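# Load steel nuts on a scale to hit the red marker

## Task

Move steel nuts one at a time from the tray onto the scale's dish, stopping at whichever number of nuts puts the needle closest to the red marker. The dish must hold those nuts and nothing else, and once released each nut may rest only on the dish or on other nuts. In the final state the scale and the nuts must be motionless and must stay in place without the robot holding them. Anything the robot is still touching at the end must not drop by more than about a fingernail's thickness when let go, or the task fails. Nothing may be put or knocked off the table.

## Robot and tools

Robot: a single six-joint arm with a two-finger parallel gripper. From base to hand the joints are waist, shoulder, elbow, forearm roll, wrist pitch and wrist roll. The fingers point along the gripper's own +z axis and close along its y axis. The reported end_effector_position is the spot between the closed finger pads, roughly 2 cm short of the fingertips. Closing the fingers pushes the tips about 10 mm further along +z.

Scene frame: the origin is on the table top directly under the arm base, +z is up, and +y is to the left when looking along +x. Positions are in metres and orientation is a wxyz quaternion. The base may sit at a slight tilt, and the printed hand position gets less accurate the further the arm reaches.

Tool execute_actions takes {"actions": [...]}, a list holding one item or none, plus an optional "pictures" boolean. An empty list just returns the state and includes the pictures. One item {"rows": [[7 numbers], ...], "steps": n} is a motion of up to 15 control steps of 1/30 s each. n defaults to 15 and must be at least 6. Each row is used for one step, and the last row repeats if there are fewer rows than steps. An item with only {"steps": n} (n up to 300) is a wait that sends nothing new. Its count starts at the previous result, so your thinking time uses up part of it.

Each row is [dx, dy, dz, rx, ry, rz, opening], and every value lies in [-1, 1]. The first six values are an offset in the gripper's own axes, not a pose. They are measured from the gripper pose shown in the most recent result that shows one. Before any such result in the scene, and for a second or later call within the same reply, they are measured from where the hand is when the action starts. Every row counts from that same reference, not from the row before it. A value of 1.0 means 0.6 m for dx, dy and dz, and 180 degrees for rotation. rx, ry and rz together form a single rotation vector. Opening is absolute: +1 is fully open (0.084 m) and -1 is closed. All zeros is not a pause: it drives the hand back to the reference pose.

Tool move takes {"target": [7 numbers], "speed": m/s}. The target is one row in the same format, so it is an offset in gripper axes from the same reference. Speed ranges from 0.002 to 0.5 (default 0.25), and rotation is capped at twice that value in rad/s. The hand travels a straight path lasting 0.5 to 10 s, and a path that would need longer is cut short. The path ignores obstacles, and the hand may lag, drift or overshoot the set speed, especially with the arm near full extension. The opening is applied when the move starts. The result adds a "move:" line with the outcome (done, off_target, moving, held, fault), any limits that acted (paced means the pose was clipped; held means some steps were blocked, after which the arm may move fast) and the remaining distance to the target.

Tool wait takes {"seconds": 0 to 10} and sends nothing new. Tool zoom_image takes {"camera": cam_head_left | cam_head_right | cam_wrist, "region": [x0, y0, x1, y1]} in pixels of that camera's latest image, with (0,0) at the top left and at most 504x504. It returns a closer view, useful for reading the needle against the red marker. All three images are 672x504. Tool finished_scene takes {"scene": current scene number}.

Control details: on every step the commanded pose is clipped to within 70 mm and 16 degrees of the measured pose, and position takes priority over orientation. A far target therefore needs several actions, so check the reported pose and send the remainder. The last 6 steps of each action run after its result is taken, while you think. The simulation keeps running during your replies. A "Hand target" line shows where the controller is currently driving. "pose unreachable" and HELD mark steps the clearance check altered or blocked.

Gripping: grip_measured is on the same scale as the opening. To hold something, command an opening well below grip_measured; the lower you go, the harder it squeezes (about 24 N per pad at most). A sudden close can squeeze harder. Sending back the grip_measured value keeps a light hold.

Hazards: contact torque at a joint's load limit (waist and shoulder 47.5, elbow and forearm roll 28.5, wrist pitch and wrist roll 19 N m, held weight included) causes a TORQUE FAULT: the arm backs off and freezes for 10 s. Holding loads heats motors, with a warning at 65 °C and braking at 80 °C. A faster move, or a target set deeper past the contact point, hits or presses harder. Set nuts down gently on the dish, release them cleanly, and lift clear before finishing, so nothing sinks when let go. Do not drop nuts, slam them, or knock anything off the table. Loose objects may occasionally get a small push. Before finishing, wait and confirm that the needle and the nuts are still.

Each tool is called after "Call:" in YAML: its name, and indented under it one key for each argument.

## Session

Call:
execute_actions:
  actions: []

Scene clock: 0.00 s of 7600.00 s.
end_effector_position=(+0.3225, +0.1937, +0.2967) grip_measured=+1.00 end_effector_quat_wxyz=(-0.387, +0.461, +0.792, +0.102) end_effector_velocity=(+0.000, +0.000, -0.000) end_effector_angular_velocity=(+0.000, -0.000, -0.001)
Joint positions: [ 0.164 -0.001 -1.08   0.622  1.64  -2.088  0.084]
Joint velocities: [ 0.     0.    -0.     0.    -0.001  0.     0.   ]
Joint torques (N m, as the arm reports them, + toward a larger angle): no reading
Motor temperatures (°C, as the motors report them): [36 39 34 31 34 34]
Hand target: +0.322, +0.194, +0.297; -0.387, +0.461, +0.792, +0.102
camera_calibration (this result's frames):
cam_wrist: T_world_to_cam=[[0.810552, 0.556736, -0.181797, -0.282794], [0.28308, -0.644167, -0.710573, 0.309815], [-0.512709, 0.524494, -0.679732, 0.391869], [0, 0, 0, 1]] pos_world=[0.342432, 0.151482, 0.435101]

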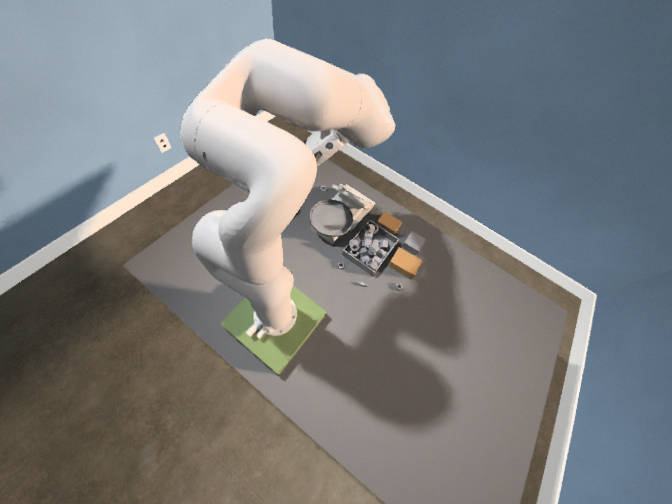

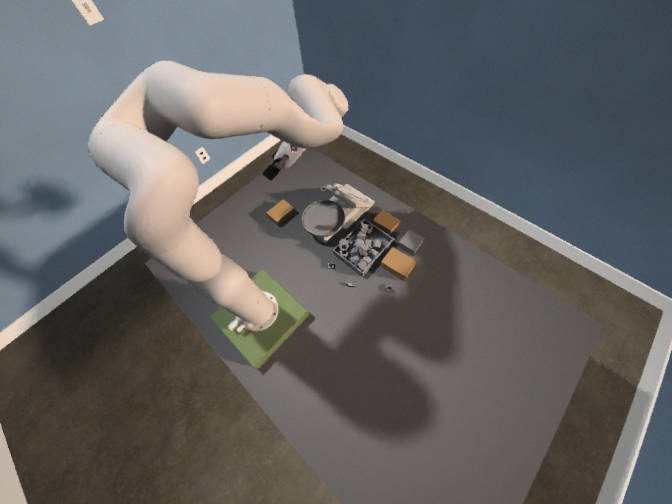

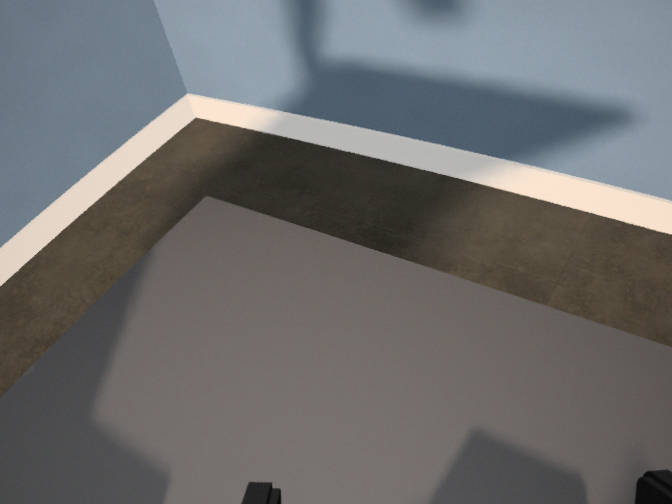

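Call:
move:
  target: [-0.323,0.0668,-0.0857,-0.269,-0.1242,0.518,-0.22]
  speed: 0.4

Scene clock: 3.43 s of 7600.00 s.
end_effector_position=(+0.4345, +0.0630, +0.1868) grip_measured=-0.24 end_effector_quat_wxyz=(-0.000, +0.985, +0.174, -0.001) end_effector_velocity=(+0.001, +0.000, -0.000) end_effector_angular_velocity=(-0.007, +0.001, -0.008)
Joint positions: [ 0.174 -0.008 -0.861 -0.006  0.87  -0.199  0.034]
Joint velocities: [ 0.002  0.005 -0.005 -0.008  0.003  0.016  0.   ]
Joint torques (N m, as the arm reports them, + toward a larger angle): [  1.   -19.29 -10.82   0.52  -2.06  -0.25]
Motor temperatures (°C, as the motors report them): [36 39 34 31 34 34]
Hand target: +0.434, +0.063, +0.187; +0.000, +0.985, +0.174, -0.001
Off the commanded pose: 0.000 m, 0 deg.
Kept back: nothing.
move: done
camera_calibration (this result's frames):
cam_wrist: T_world_to_cam=[[0.3544, -0.935066, 0.00721317, -0.0639176], [-0.935089, -0.354412, -0.000457815, 0.494177], [0.00298453, -0.00658271, -0.999974, 0.31241], [0, 0, 0, 1]] pos_world=[0.483819, 0.117432, 0.313089]

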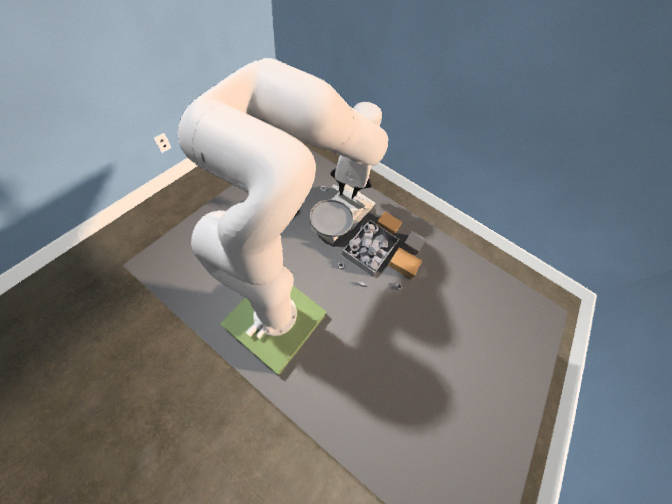

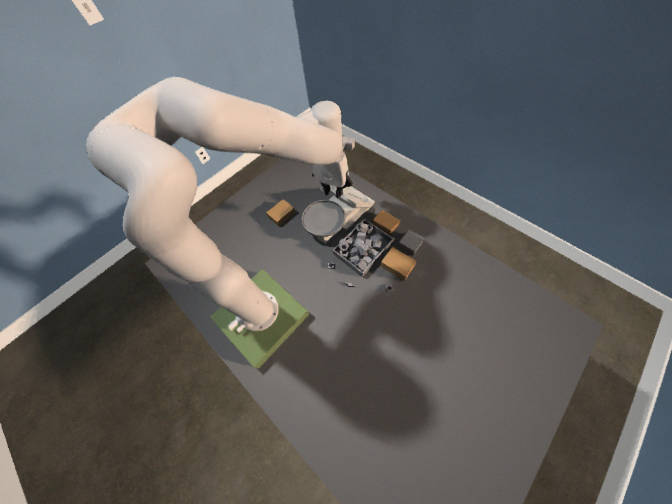

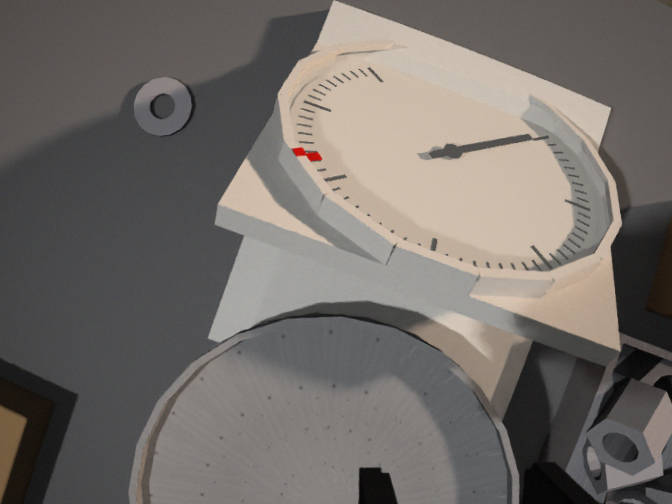

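Call:
zoom_image:
  camera: "cam_wrist"
  region: [260, 50, 420, 230]

Region (260, 50, 420, 230) of cam_wrist's 672x504 image, scaled by 2.800, with more detail than that image has.

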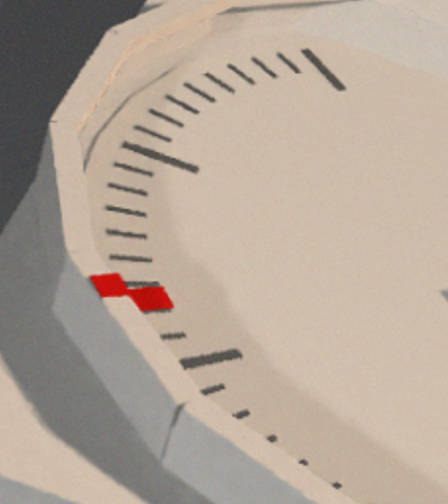

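Call:
move:
  target: [-0.2473,0.2435,0.02,0,0,0.111,-0.22]
  speed: 0.35

Scene clock: 5.03 s of 7600.00 s.
end_effector_position=(+0.3447, -0.1240, +0.1742) grip_measured=-0.24 end_effector_quat_wxyz=(-0.001, +1.000, +0.001, -0.001) end_effector_velocity=(-0.001, -0.002, +0.000) end_effector_angular_velocity=(+0.002, -0.001, -0.006)
Joint positions: [-0.316 -0.231 -0.586 -0.004  0.816 -0.342  0.034]
Joint velocities: [-0.008 -0.     0.     0.004 -0.    -0.004  0.   ]
Joint torques (N m, as the arm reports them, + toward a larger angle): [  0.91 -14.64 -10.56   0.39  -1.96   0.17]
Motor temperatures (°C, as the motors report them): [36 39 34 31 34 34]
Hand target: +0.345, -0.124, +0.174; -0.001, +1.000, +0.001, -0.001
Off the commanded pose: 0.001 m, 0 deg.
Kept back: nothing.
move: done
camera_calibration (this result's frames):
cam_wrist: T_world_to_cam=[[0.0143565, -0.99988, 0.00577043, -0.0974795], [-0.999897, -0.0143541, 0.000459234, 0.408311], [-0.000376349, -0.00577643, -0.999983, 0.300146], [0, 0, 0, 1]] pos_world=[0.409781, -0.0898731, 0.300515]

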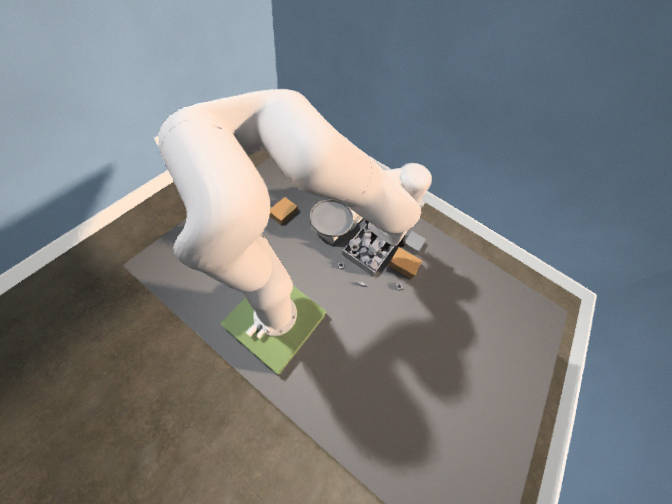

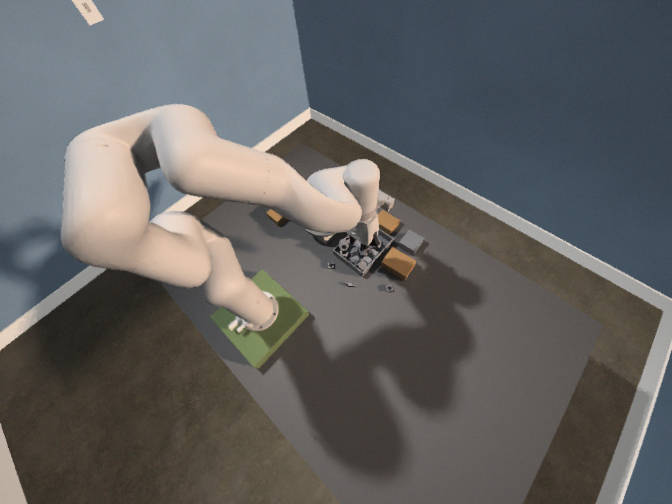

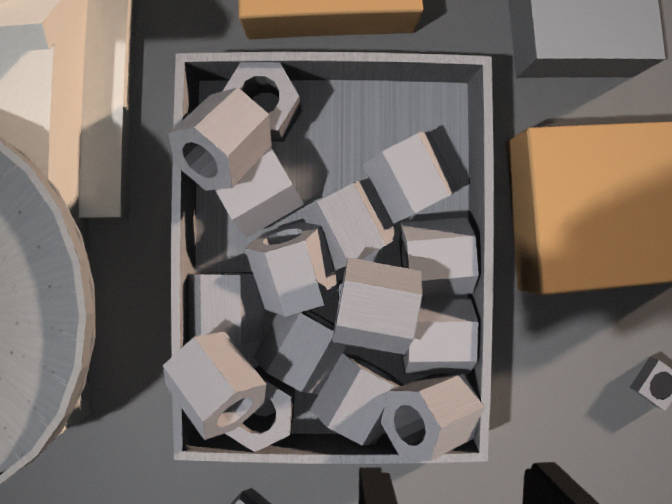

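Call:
zoom_image:
  camera: "cam_wrist"
  region: [150, 40, 510, 480]

Region (150, 40, 510, 480) of cam_wrist's 672x504 image, scaled by 1.145, with more detail than that image has; it fills the left 412 columns of this view, and the rest is white.

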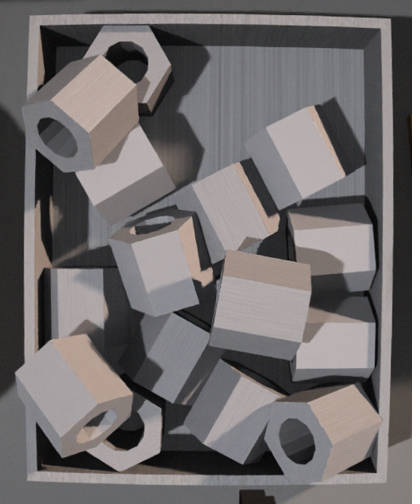

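Call:
move:
  target: [0.0627,-0.0233,0.145,0,0,0.039,-0.2]
  speed: 0.2

Scene clock: 7.20 s of 7600.00 s.
end_effector_position=(+0.3823, -0.1098, +0.0878) grip_measured=-0.22 end_effector_quat_wxyz=(-0.001, +0.998, -0.060, -0.001) end_effector_velocity=(+0.001, +0.000, -0.001) end_effector_angular_velocity=(-0.000, +0.000, -0.002)
Joint positions: [-0.252  0.089 -0.629 -0.005  0.539 -0.154  0.035]
Joint velocities: [ 0.001  0.006 -0.002 -0.001 -0.004  0.004  0.   ]
Joint torques (N m, as the arm reports them, + toward a larger angle): [  0.66 -19.3   -8.69   0.52  -1.95   0.11]
Motor temperatures (°C, as the motors report them): [36 39 34 31 34 34]
Hand target: +0.382, -0.110, +0.087; -0.001, +0.998, -0.060, -0.001
Off the commanded pose: 0.001 m, 0 deg.
Kept back: nothing.
move: done
camera_calibration (this result's frames):
cam_wrist: T_world_to_cam=[[-0.107526, -0.994185, 0.00583403, -0.036036], [-0.994202, 0.107528, -0.0000520588, 0.457428], [-0.000575564, -0.0058058, -0.999983, 0.21385], [0, 0, 0, 1]] pos_world=[0.451024, -0.0837711, 0.21408]

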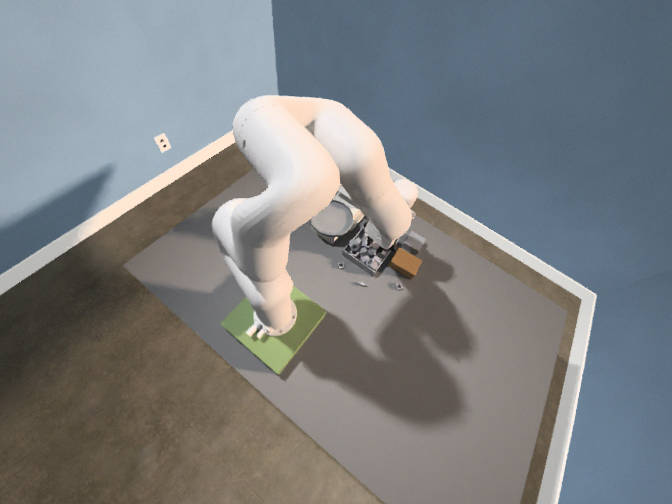

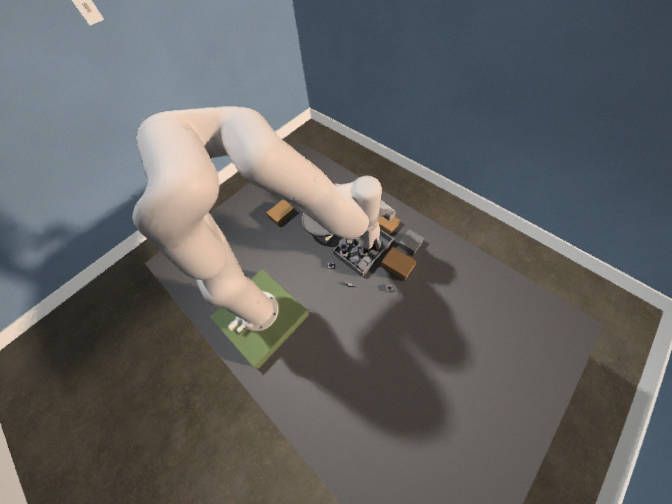

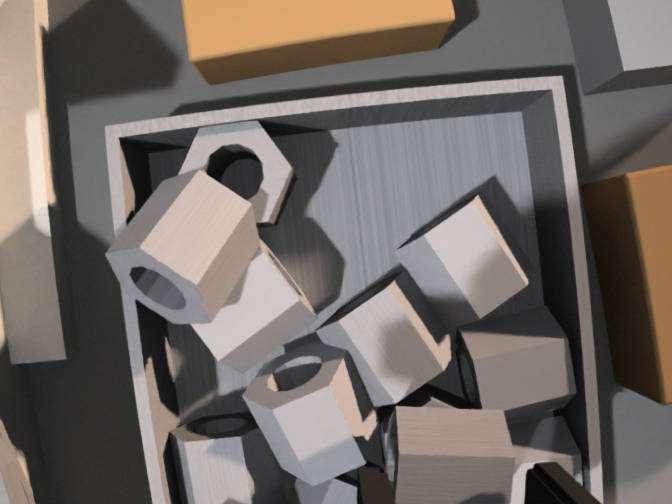

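Call:
move:
  target: [0.002,-0.001,0.028,0,0,0.02,-0.2]
  speed: 0.04

Call:
execute_actions:
  actions:
    - {"rows": [[0,0,0,0,0,0,-0.65]], "steps": 14}

Scene clock: 8.53 s of 7600.00 s.
end_effector_position=(+0.3836, -0.1092, +0.0712) grip_measured=-0.22 end_effector_quat_wxyz=(-0.001, +0.996, -0.091, -0.001) end_effector_velocity=(+0.002, -0.001, -0.000) end_effector_angular_velocity=(-0.002, -0.004, -0.005)
Joint positions: [-0.25   0.141 -0.63  -0.005  0.488 -0.09   0.035]
Joint velocities: [ 0.     0.004 -0.003 -0.002 -0.006  0.006 -0.   ]
Joint torques (N m, as the arm reports them, + toward a larger angle): [  0.8  -19.27  -8.83   0.5   -2.17  -0.09]
Motor temperatures (°C, as the motors report them): [36 39 35 31 34 34]
Hand target: +0.384, -0.109, +0.071; -0.001, +0.996, -0.091, -0.001
Off the commanded pose: 0.000 m, 0 deg.
Kept back: nothing.
move: done
camera_calibration (this result's frames):
cam_wrist: T_world_to_cam=[[-0.169141, -0.985575, 0.00578377, -0.0107056], [-0.985591, 0.169144, 0.0000201571, 0.462064], [-0.000998154, -0.00569703, -0.999983, 0.19742], [0, 0, 0, 1]] pos_world=[0.453793, -0.0875817, 0.197469]

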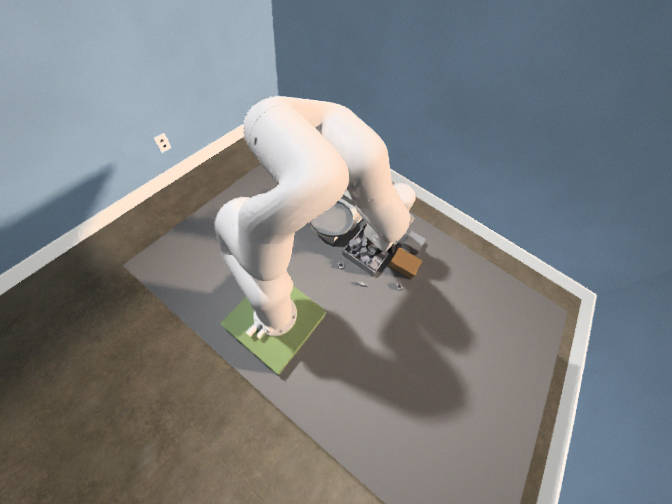

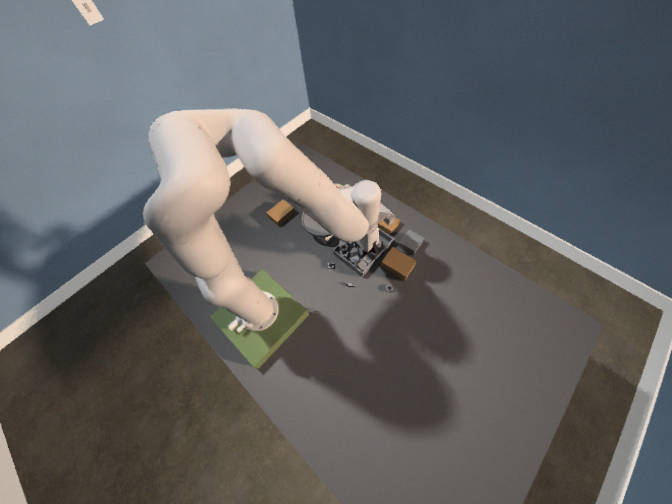

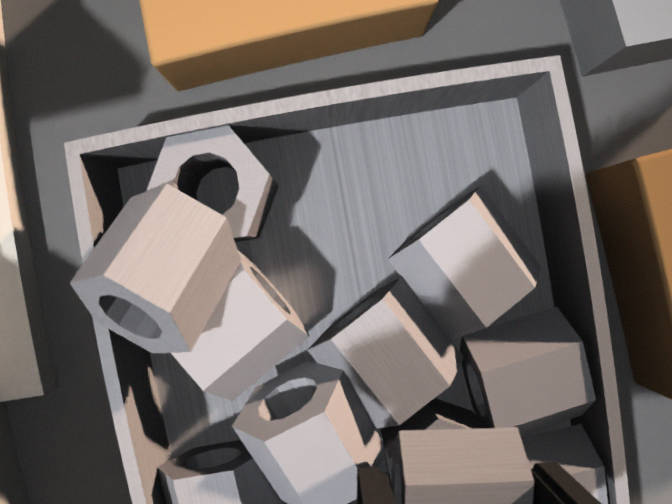

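Scene clock: 8.80 s of 7600.00 s.
end_effector_position=(+0.3836, -0.1092, +0.0712) grip_measured=-0.34 end_effector_quat_wxyz=(-0.001, +0.996, -0.091, -0.001) end_effector_velocity=(+0.000, -0.000, +0.000) end_effector_angular_velocity=(-0.001, -0.001, +0.002)
Joint positions: [-0.25   0.141 -0.63  -0.005  0.488 -0.09   0.029]
Joint velocities: [ 0.    -0.001 -0.001 -0.001  0.    -0.001 -0.   ]
Joint torques (N m, as the arm reports them, + toward a larger angle): [  1.02 -19.36  -8.72   0.51  -1.99   0.05]
Motor temperatures (°C, as the motors report them): [36 39 35 31 34 34]
Steps of this call (steps 1 to 8: the first 8 steps of this action). Readings (end_effector_position):
1: (+0.3836, -0.1093, +0.0712)
2: (+0.3836, -0.1093, +0.0712)
4: (+0.3836, -0.1093, +0.0712)
8: the state above

Call:
move:
  target: [0,0,-0.125,0,0,0,-0.65]
  speed: 0.15

Call:
move:
  target: [-0.139,-0.2615,-0.01,0,0,-0.058,-0.65]
  speed: 0.25

Scene clock: 10.30 s of 7600.00 s.
end_effector_position=(+0.3834, -0.1096, +0.1456) grip_measured=-0.34 end_effector_quat_wxyz=(-0.001, +0.996, -0.091, -0.001) end_effector_velocity=(+0.001, -0.000, +0.003) end_effector_angular_velocity=(-0.001, -0.003, +0.001)
Joint positions: [-0.249 -0.059 -0.668 -0.005  0.726 -0.091  0.029]
Joint velocities: [ 0.    -0.006 -0.004 -0.     0.007 -0.     0.   ]
Joint torques (N m, as the arm reports them, + toward a larger angle): [  0.98 -17.82 -10.41   0.57  -2.2    0.02]
Motor temperatures (°C, as the motors report them): [36 39 35 31 34 34]
Hand target: +0.384, -0.110, +0.146; -0.001, +0.996, -0.091, -0.001
Off your previous action's commanded pose: 0.000 m, 0 deg at its last step (step 6 of this call).
Off the commanded pose: 0.001 m, 0 deg.
Kept back: nothing.
move: done
camera_calibration (this result's frames):
cam_wrist: T_world_to_cam=[[-0.169472, -0.985516, 0.00611811, -0.0114088], [-0.985533, 0.169481, 0.000879694, 0.461763], [-0.00190385, -0.00588051, -0.999981, 0.272135], [0, 0, 0, 1]] pos_world=[0.453667, -0.0879031, 0.271793]

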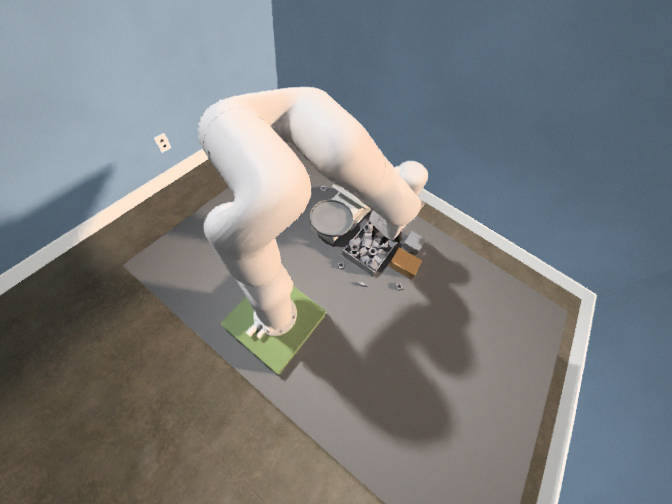

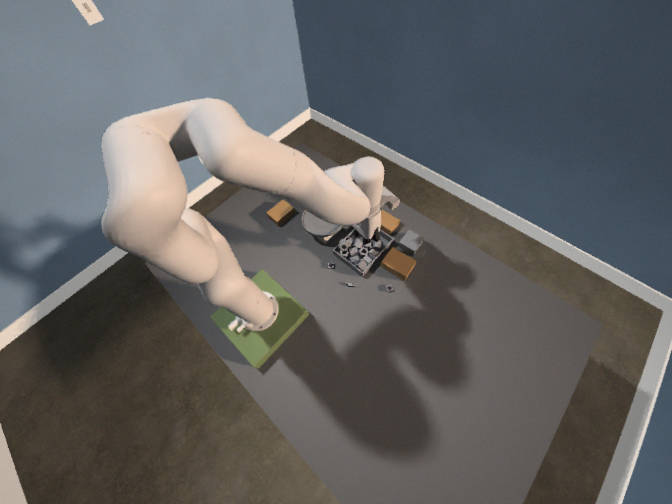

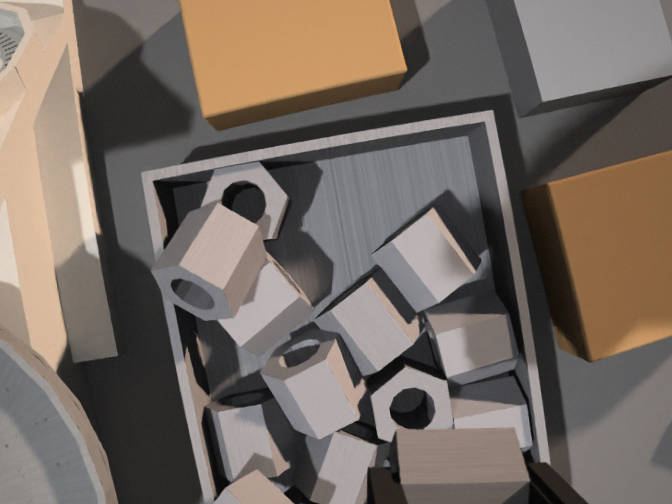

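Scene clock: 11.63 s of 7600.00 s.
end_effector_position=(+0.3305, +0.0593, +0.1520) grip_measured=-0.34 end_effector_quat_wxyz=(-0.000, +1.000, -0.000, -0.001) end_effector_velocity=(-0.000, +0.002, +0.000) end_effector_angular_velocity=(+0.000, -0.000, +0.002)
Joint positions: [ 0.208 -0.286 -0.457 -0.007  0.743  0.187  0.029]
Joint velocities: [ 0.007 -0.001  0.     0.     0.     0.005 -0.   ]
Joint torques (N m, as the arm reports them, + toward a larger angle): [  1.13 -13.25 -10.67   0.66  -2.17  -0.01]
Motor temperatures (°C, as the motors report them): [36 39 35 31 34 34]
Hand target: +0.330, +0.060, +0.152; -0.000, +1.000, +0.000, -0.001
Off the commanded pose: 0.001 m, 0 deg.
Kept back: nothing.
move: done
camera_calibration (this result's frames):
cam_wrist: T_world_to_cam=[[0.0113991, -0.999908, 0.00733274, 0.0868532], [-0.999935, -0.011399, 0.0000540675, 0.396606], [0.0000295234, -0.00733288, -0.999973, 0.278891], [0, 0, 0, 1]] pos_world=[0.395582, 0.0934112, 0.278225]

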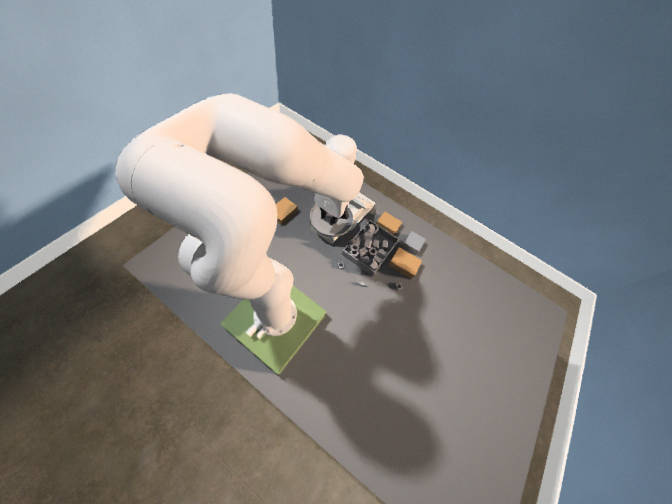

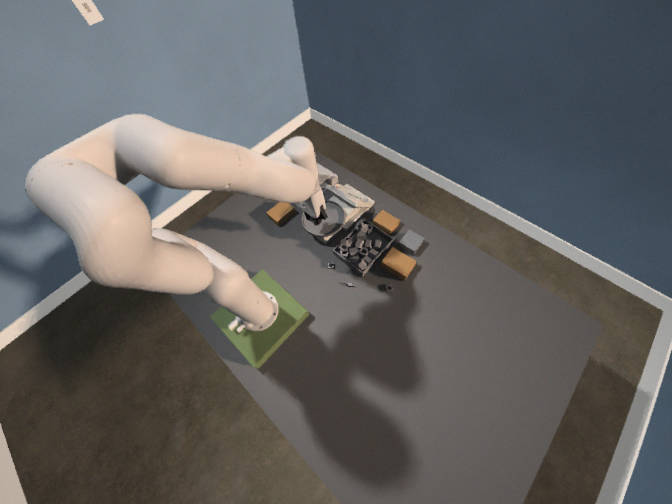

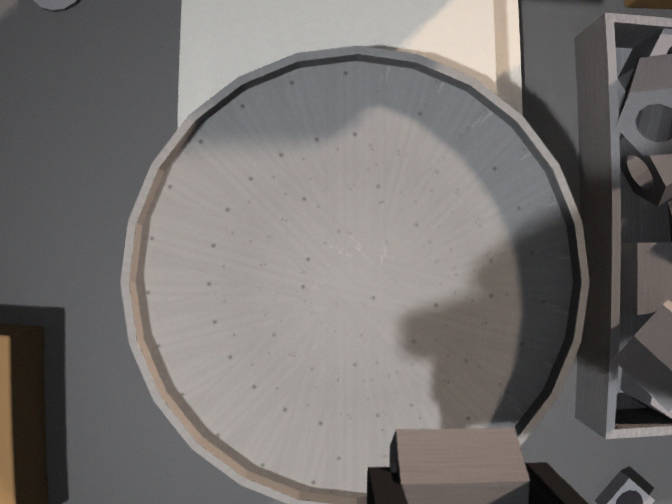

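Call:
move:
  target: [0.1133,-0.106,0.063,0,0,0,-0.65]
  speed: 0.15

Call:
move:
  target: [0,0,0.008,0,0,0,-0.65]
  speed: 0.012

Scene clock: 13.50 s of 7600.00 s.
end_effector_position=(+0.3985, +0.1225, +0.1145) grip_measured=-0.34 end_effector_quat_wxyz=(-0.000, +1.000, -0.000, -0.000) end_effector_velocity=(+0.001, +0.001, -0.001) end_effector_angular_velocity=(+0.001, +0.001, -0.001)
Joint positions: [ 0.327  0.076 -0.714 -0.008  0.638  0.307  0.029]
Joint velocities: [ 0.001  0.006 -0.005  0.002 -0.     0.001 -0.   ]
Joint torques (N m, as the arm reports them, + toward a larger angle): [  0.51 -19.39  -9.7    0.49  -2.13   0.01]
Motor temperatures (°C, as the motors report them): [36 39 35 31 34 34]
Hand target: +0.399, +0.123, +0.114; -0.000, +1.000, -0.000, -0.001
Off the commanded pose: 0.001 m, 0 deg.
Kept back: nothing.
move: done
camera_calibration (this result's frames):
cam_wrist: T_world_to_cam=[[0.0114195, -0.999907, 0.00743203, 0.14956], [-0.999935, -0.0114227, -0.00039621, 0.465472], [0.000481068, -0.00742702, -0.999972, 0.241741], [0, 0, 0, 1]] pos_world=[0.463617, 0.156659, 0.240807]

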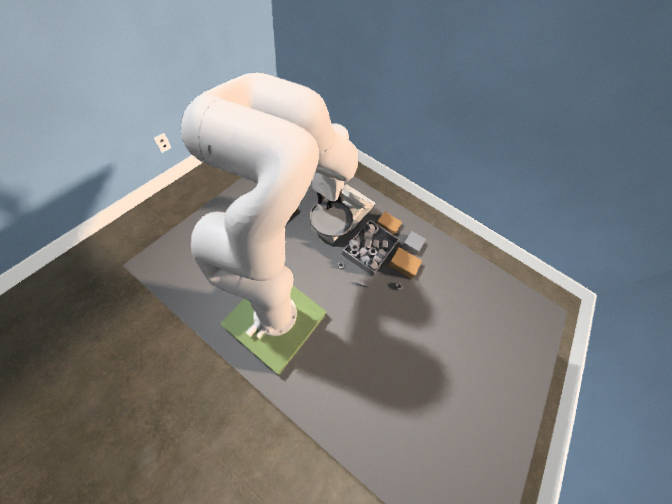

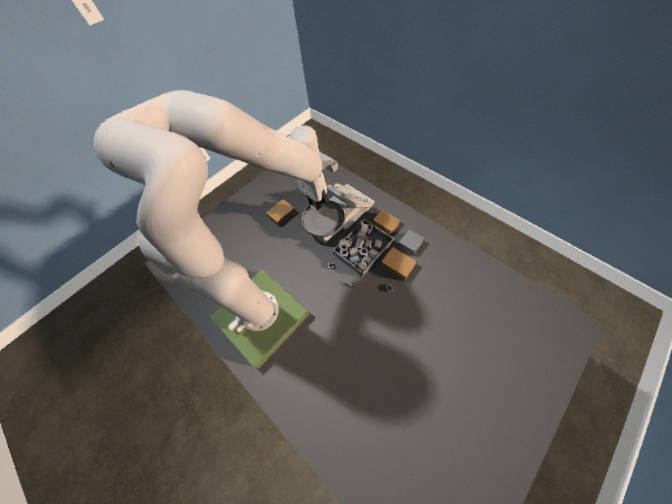

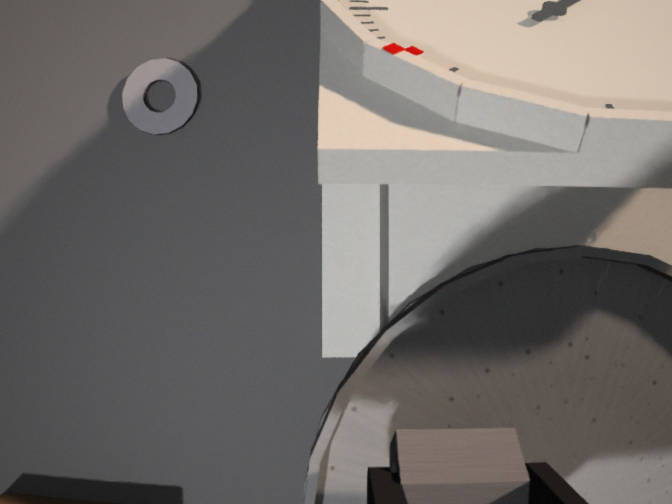

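Scene clock: 14.20 s of 7600.00 s.
end_effector_position=(+0.3985, +0.1225, +0.1099) grip_measured=-0.34 end_effector_quat_wxyz=(-0.000, +1.000, -0.000, -0.001) end_effector_velocity=(+0.001, +0.001, -0.001) end_effector_angular_velocity=(+0.002, -0.001, -0.001)
Joint positions: [ 0.327  0.088 -0.711 -0.008  0.624  0.308  0.029]
Joint velocities: [ 0.001  0.004 -0.     0.002 -0.006  0.    -0.   ]
Joint torques (N m, as the arm reports them, + toward a larger angle): [  0.82 -19.62 -10.17   0.51  -2.3   -0.03]
Motor temperatures (°C, as the motors report them): [36 39 35 31 34 34]
Hand target: +0.399, +0.123, +0.110; -0.000, +1.000, -0.000, -0.000
Off the commanded pose: 0.000 m, 0 deg.
Kept back: nothing.
move: done
camera_calibration (this result's frames):
cam_wrist: T_world_to_cam=[[0.0114361, -0.999907, 0.00744194, 0.149592], [-0.999935, -0.0114384, -0.000275, 0.465415], [0.000360098, -0.00743831, -0.999972, 0.23711], [0, 0, 0, 1]] pos_world=[0.463589, 0.156666, 0.236118]

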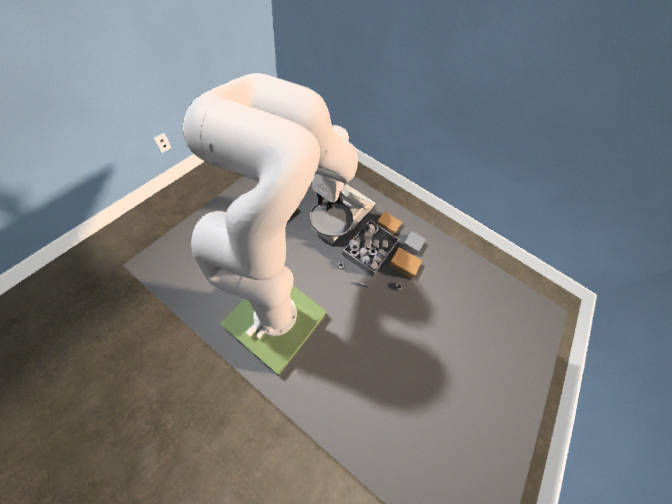

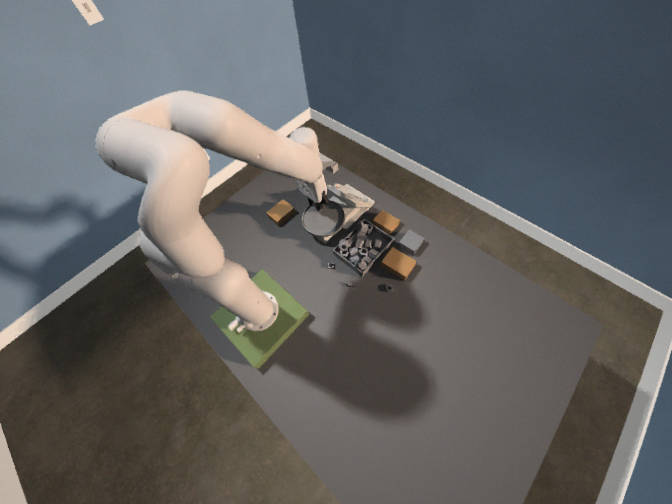

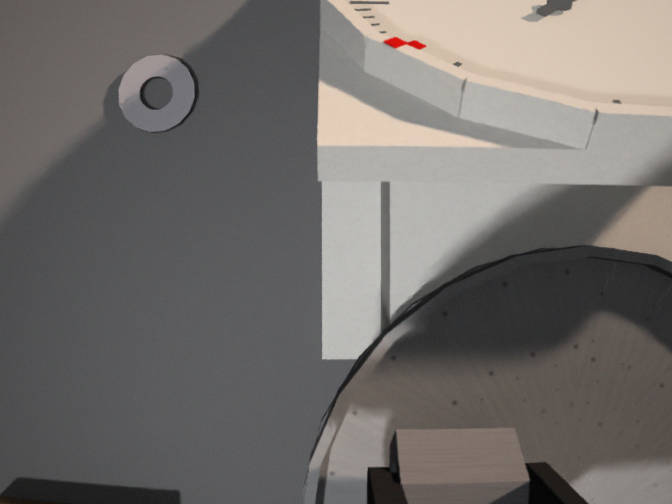

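Call:
move:
  target: [0.005,-0.006,0.005,0,0,0,-0.65]
  speed: 0.015

Scene clock: 15.20 s of 7600.00 s.
end_effector_position=(+0.4014, +0.1260, +0.1069) grip_measured=-0.34 end_effector_quat_wxyz=(-0.000, +1.000, -0.000, -0.001) end_effector_velocity=(+0.001, +0.001, -0.001) end_effector_angular_velocity=(-0.001, +0.001, +0.001)
Joint positions: [ 0.333  0.106 -0.724 -0.008  0.619  0.313  0.029]
Joint velocities: [ 0.002  0.007 -0.005 -0.001 -0.001  0.001 -0.   ]
Joint torques (N m, as the arm reports them, + toward a larger angle): [  0.72 -20.59  -9.86   0.39  -2.04   0.1 ]
Motor temperatures (°C, as the motors report them): [36 39 35 31 34 34]
Hand target: +0.402, +0.126, +0.107; -0.000, +1.000, -0.000, -0.001
Off the commanded pose: 0.000 m, 0 deg.
Kept back: nothing.
move: done
camera_calibration (this result's frames):
cam_wrist: T_world_to_cam=[[0.0114646, -0.999906, 0.00745655, 0.15305], [-0.999934, -0.0114668, -0.000240996, 0.468357], [0.000326476, -0.0074533, -0.999972, 0.23423], [0, 0, 0, 1]] pos_world=[0.466495, 0.160152, 0.233195]

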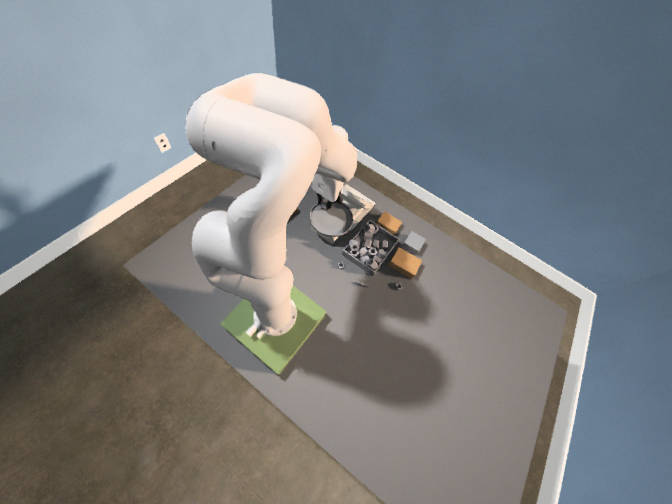

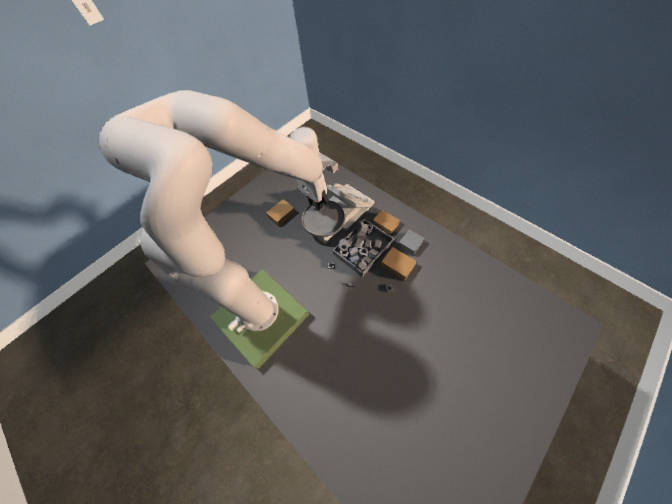

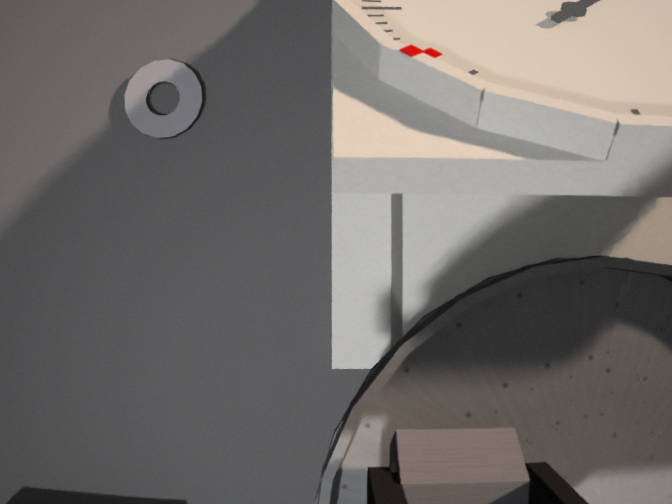

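Call:
move:
  target: [0,0,0.004,0,0,0,-0.65]
  speed: 0.012

Scene clock: 16.13 s of 7600.00 s.
end_effector_position=(+0.4014, +0.1260, +0.1046) grip_measured=-0.34 end_effector_quat_wxyz=(-0.000, +1.000, -0.000, -0.001) end_effector_velocity=(+0.001, +0.001, +0.000) end_effector_angular_velocity=(+0.002, -0.003, -0.001)
Joint positions: [ 0.333  0.112 -0.723 -0.008  0.612  0.313  0.029]
Joint velocities: [ 0.     0.001 -0.001  0.001 -0.004  0.001  0.   ]
Joint torques (N m, as the arm reports them, + toward a larger angle): [  0.64 -20.2   -9.74   0.49  -2.26   0.06]
Motor temperatures (°C, as the motors report them): [36 39 35 31 34 34]
Hand target: +0.401, +0.126, +0.105; -0.000, +1.000, -0.000, -0.001
Off the commanded pose: 0.000 m, 0 deg.
Kept back: nothing.
move: done
camera_calibration (this result's frames):
cam_wrist: T_world_to_cam=[[0.0114719, -0.999906, 0.0074612, 0.15307], [-0.999934, -0.0114736, -0.000184056, 0.468334], [0.000269645, -0.0074586, -0.999972, 0.23191], [0, 0, 0, 1]] pos_world=[0.466485, 0.160159, 0.230847]

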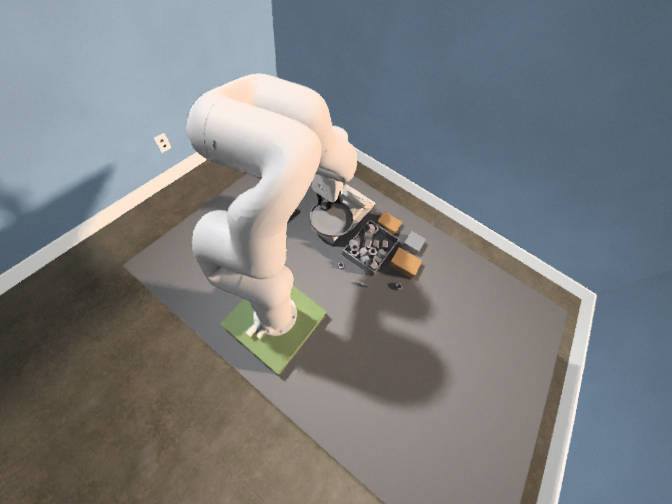

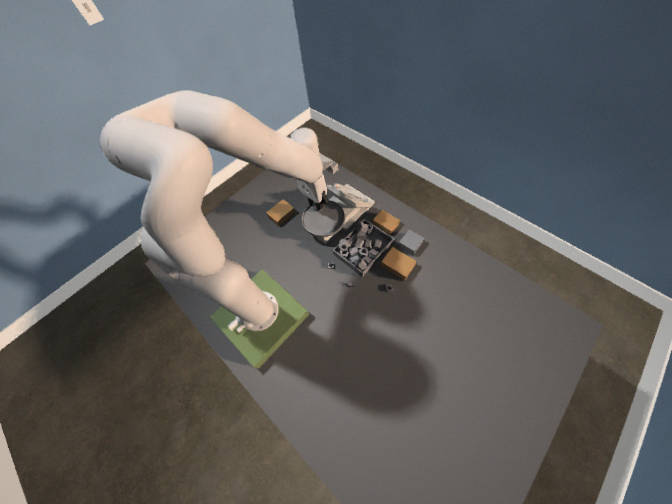

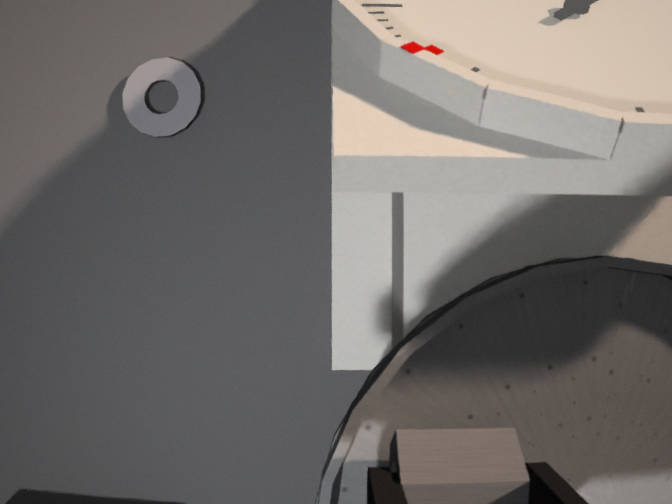

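Call:
move:
  target: [0,0,0.003,0,0,0,-0.65]
  speed: 0.012

Scene clock: 17.07 s of 7600.00 s.
end_effector_position=(+0.4014, +0.1260, +0.1028) grip_measured=-0.34 end_effector_quat_wxyz=(-0.000, +1.000, -0.000, -0.001) end_effector_velocity=(+0.001, +0.000, +0.000) end_effector_angular_velocity=(+0.001, -0.003, -0.001)
Joint positions: [ 0.333  0.117 -0.722 -0.008  0.606  0.313  0.029]
Joint velocities: [-0.001  0.002 -0.002  0.001 -0.003 -0.001  0.   ]
Joint torques (N m, as the arm reports them, + toward a larger angle): [  1.06 -20.22  -9.77   0.65  -2.07  -0.15]
Motor temperatures (°C, as the motors report them): [36 39 35 31 34 34]
Hand target: +0.401, +0.126, +0.103; -0.000, +1.000, -0.000, -0.001
Off the commanded pose: 0.000 m, 0 deg.
Kept back: nothing.
move: done
camera_calibration (this result's frames):
cam_wrist: T_world_to_cam=[[0.0114784, -0.999906, 0.00746361, 0.153083], [-0.999934, -0.0114798, -0.000143897, 0.468316], [0.000229564, -0.00746147, -0.999972, 0.230168], [0, 0, 0, 1]] pos_world=[0.466475, 0.160162, 0.229087]

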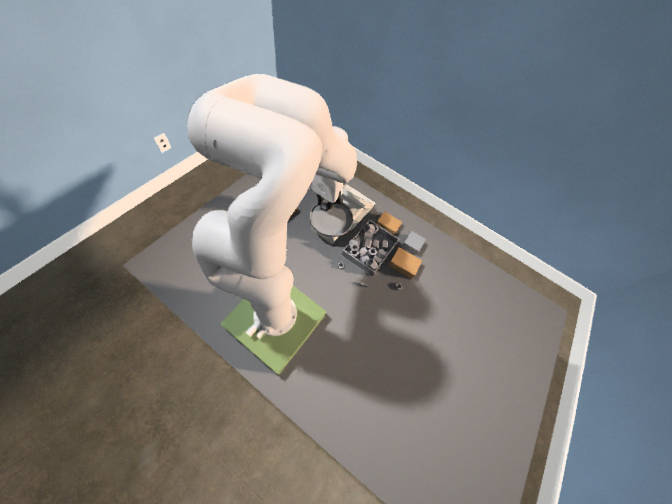

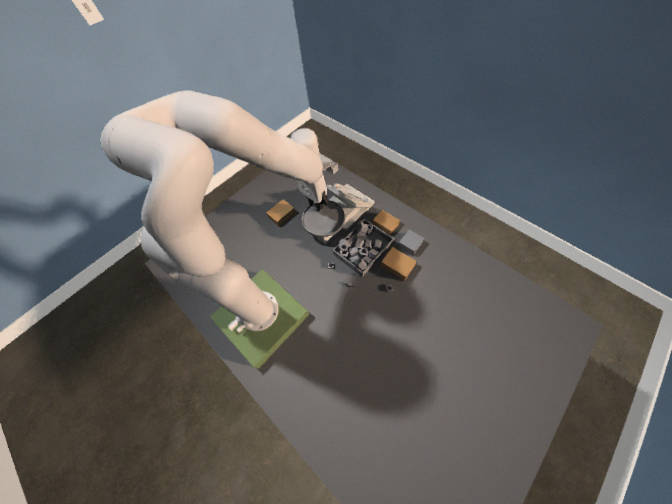

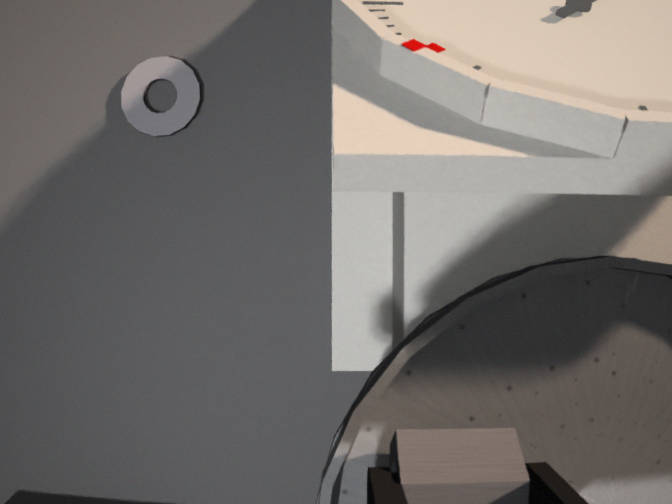

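Call:
move:
  target: [0,0,0.004,0,0,0,-0.65]
  speed: 0.012

Scene clock: 18.00 s of 7600.00 s.
end_effector_position=(+0.4014, +0.1260, +0.1005) grip_measured=-0.34 end_effector_quat_wxyz=(-0.000, +1.000, -0.000, -0.001) end_effector_velocity=(+0.000, +0.001, -0.001) end_effector_angular_velocity=(+0.000, +0.000, +0.001)
Joint positions: [ 0.333  0.123 -0.721 -0.008  0.599  0.313  0.029]
Joint velocities: [ 0.001  0.004 -0.001  0.    -0.003  0.     0.   ]
Joint torques (N m, as the arm reports them, + toward a larger angle): [  0.83 -20.61  -9.77   0.62  -2.3    0.03]
Motor temperatures (°C, as the motors report them): [36 39 35 31 34 34]
Hand target: +0.401, +0.126, +0.100; -0.000, +1.000, -0.000, -0.001
Off the commanded pose: 0.000 m, 0 deg.
Kept back: nothing.
move: done
camera_calibration (this result's frames):
cam_wrist: T_world_to_cam=[[0.0114869, -0.999906, 0.00746802, 0.153099], [-0.999934, -0.0114878, -0.0000862872, 0.468291], [0.00017207, -0.00746653, -0.999972, 0.227849], [0, 0, 0, 1]] pos_world=[0.466462, 0.160166, 0.22674]

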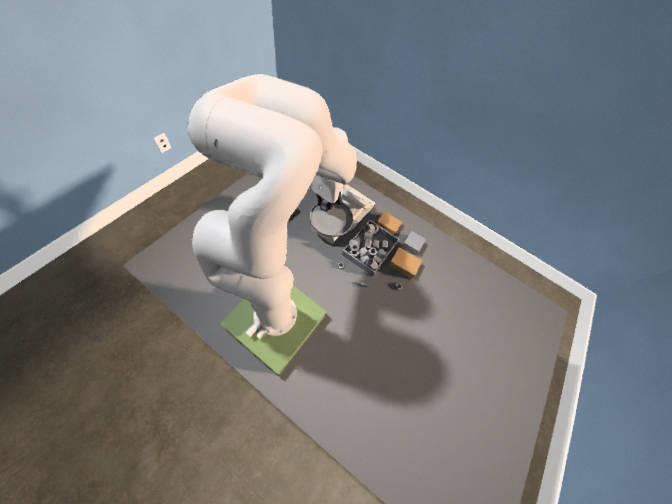

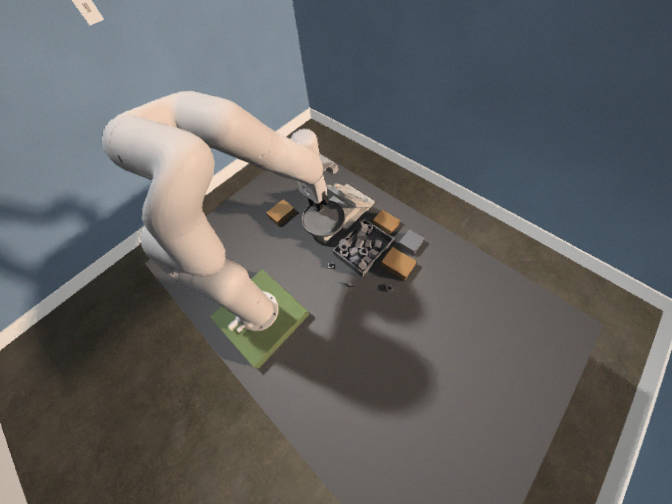

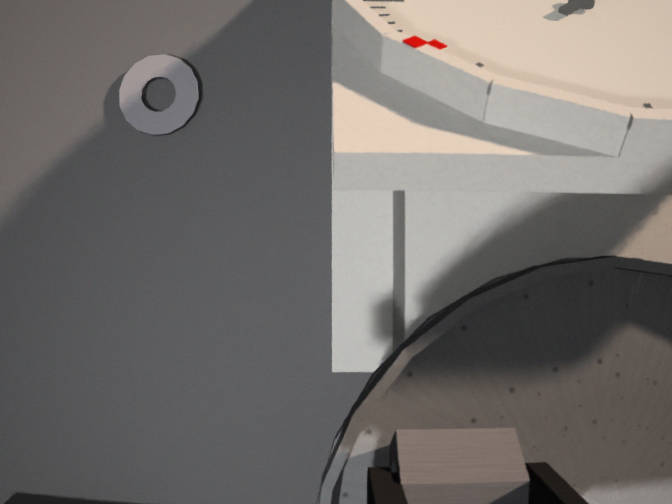

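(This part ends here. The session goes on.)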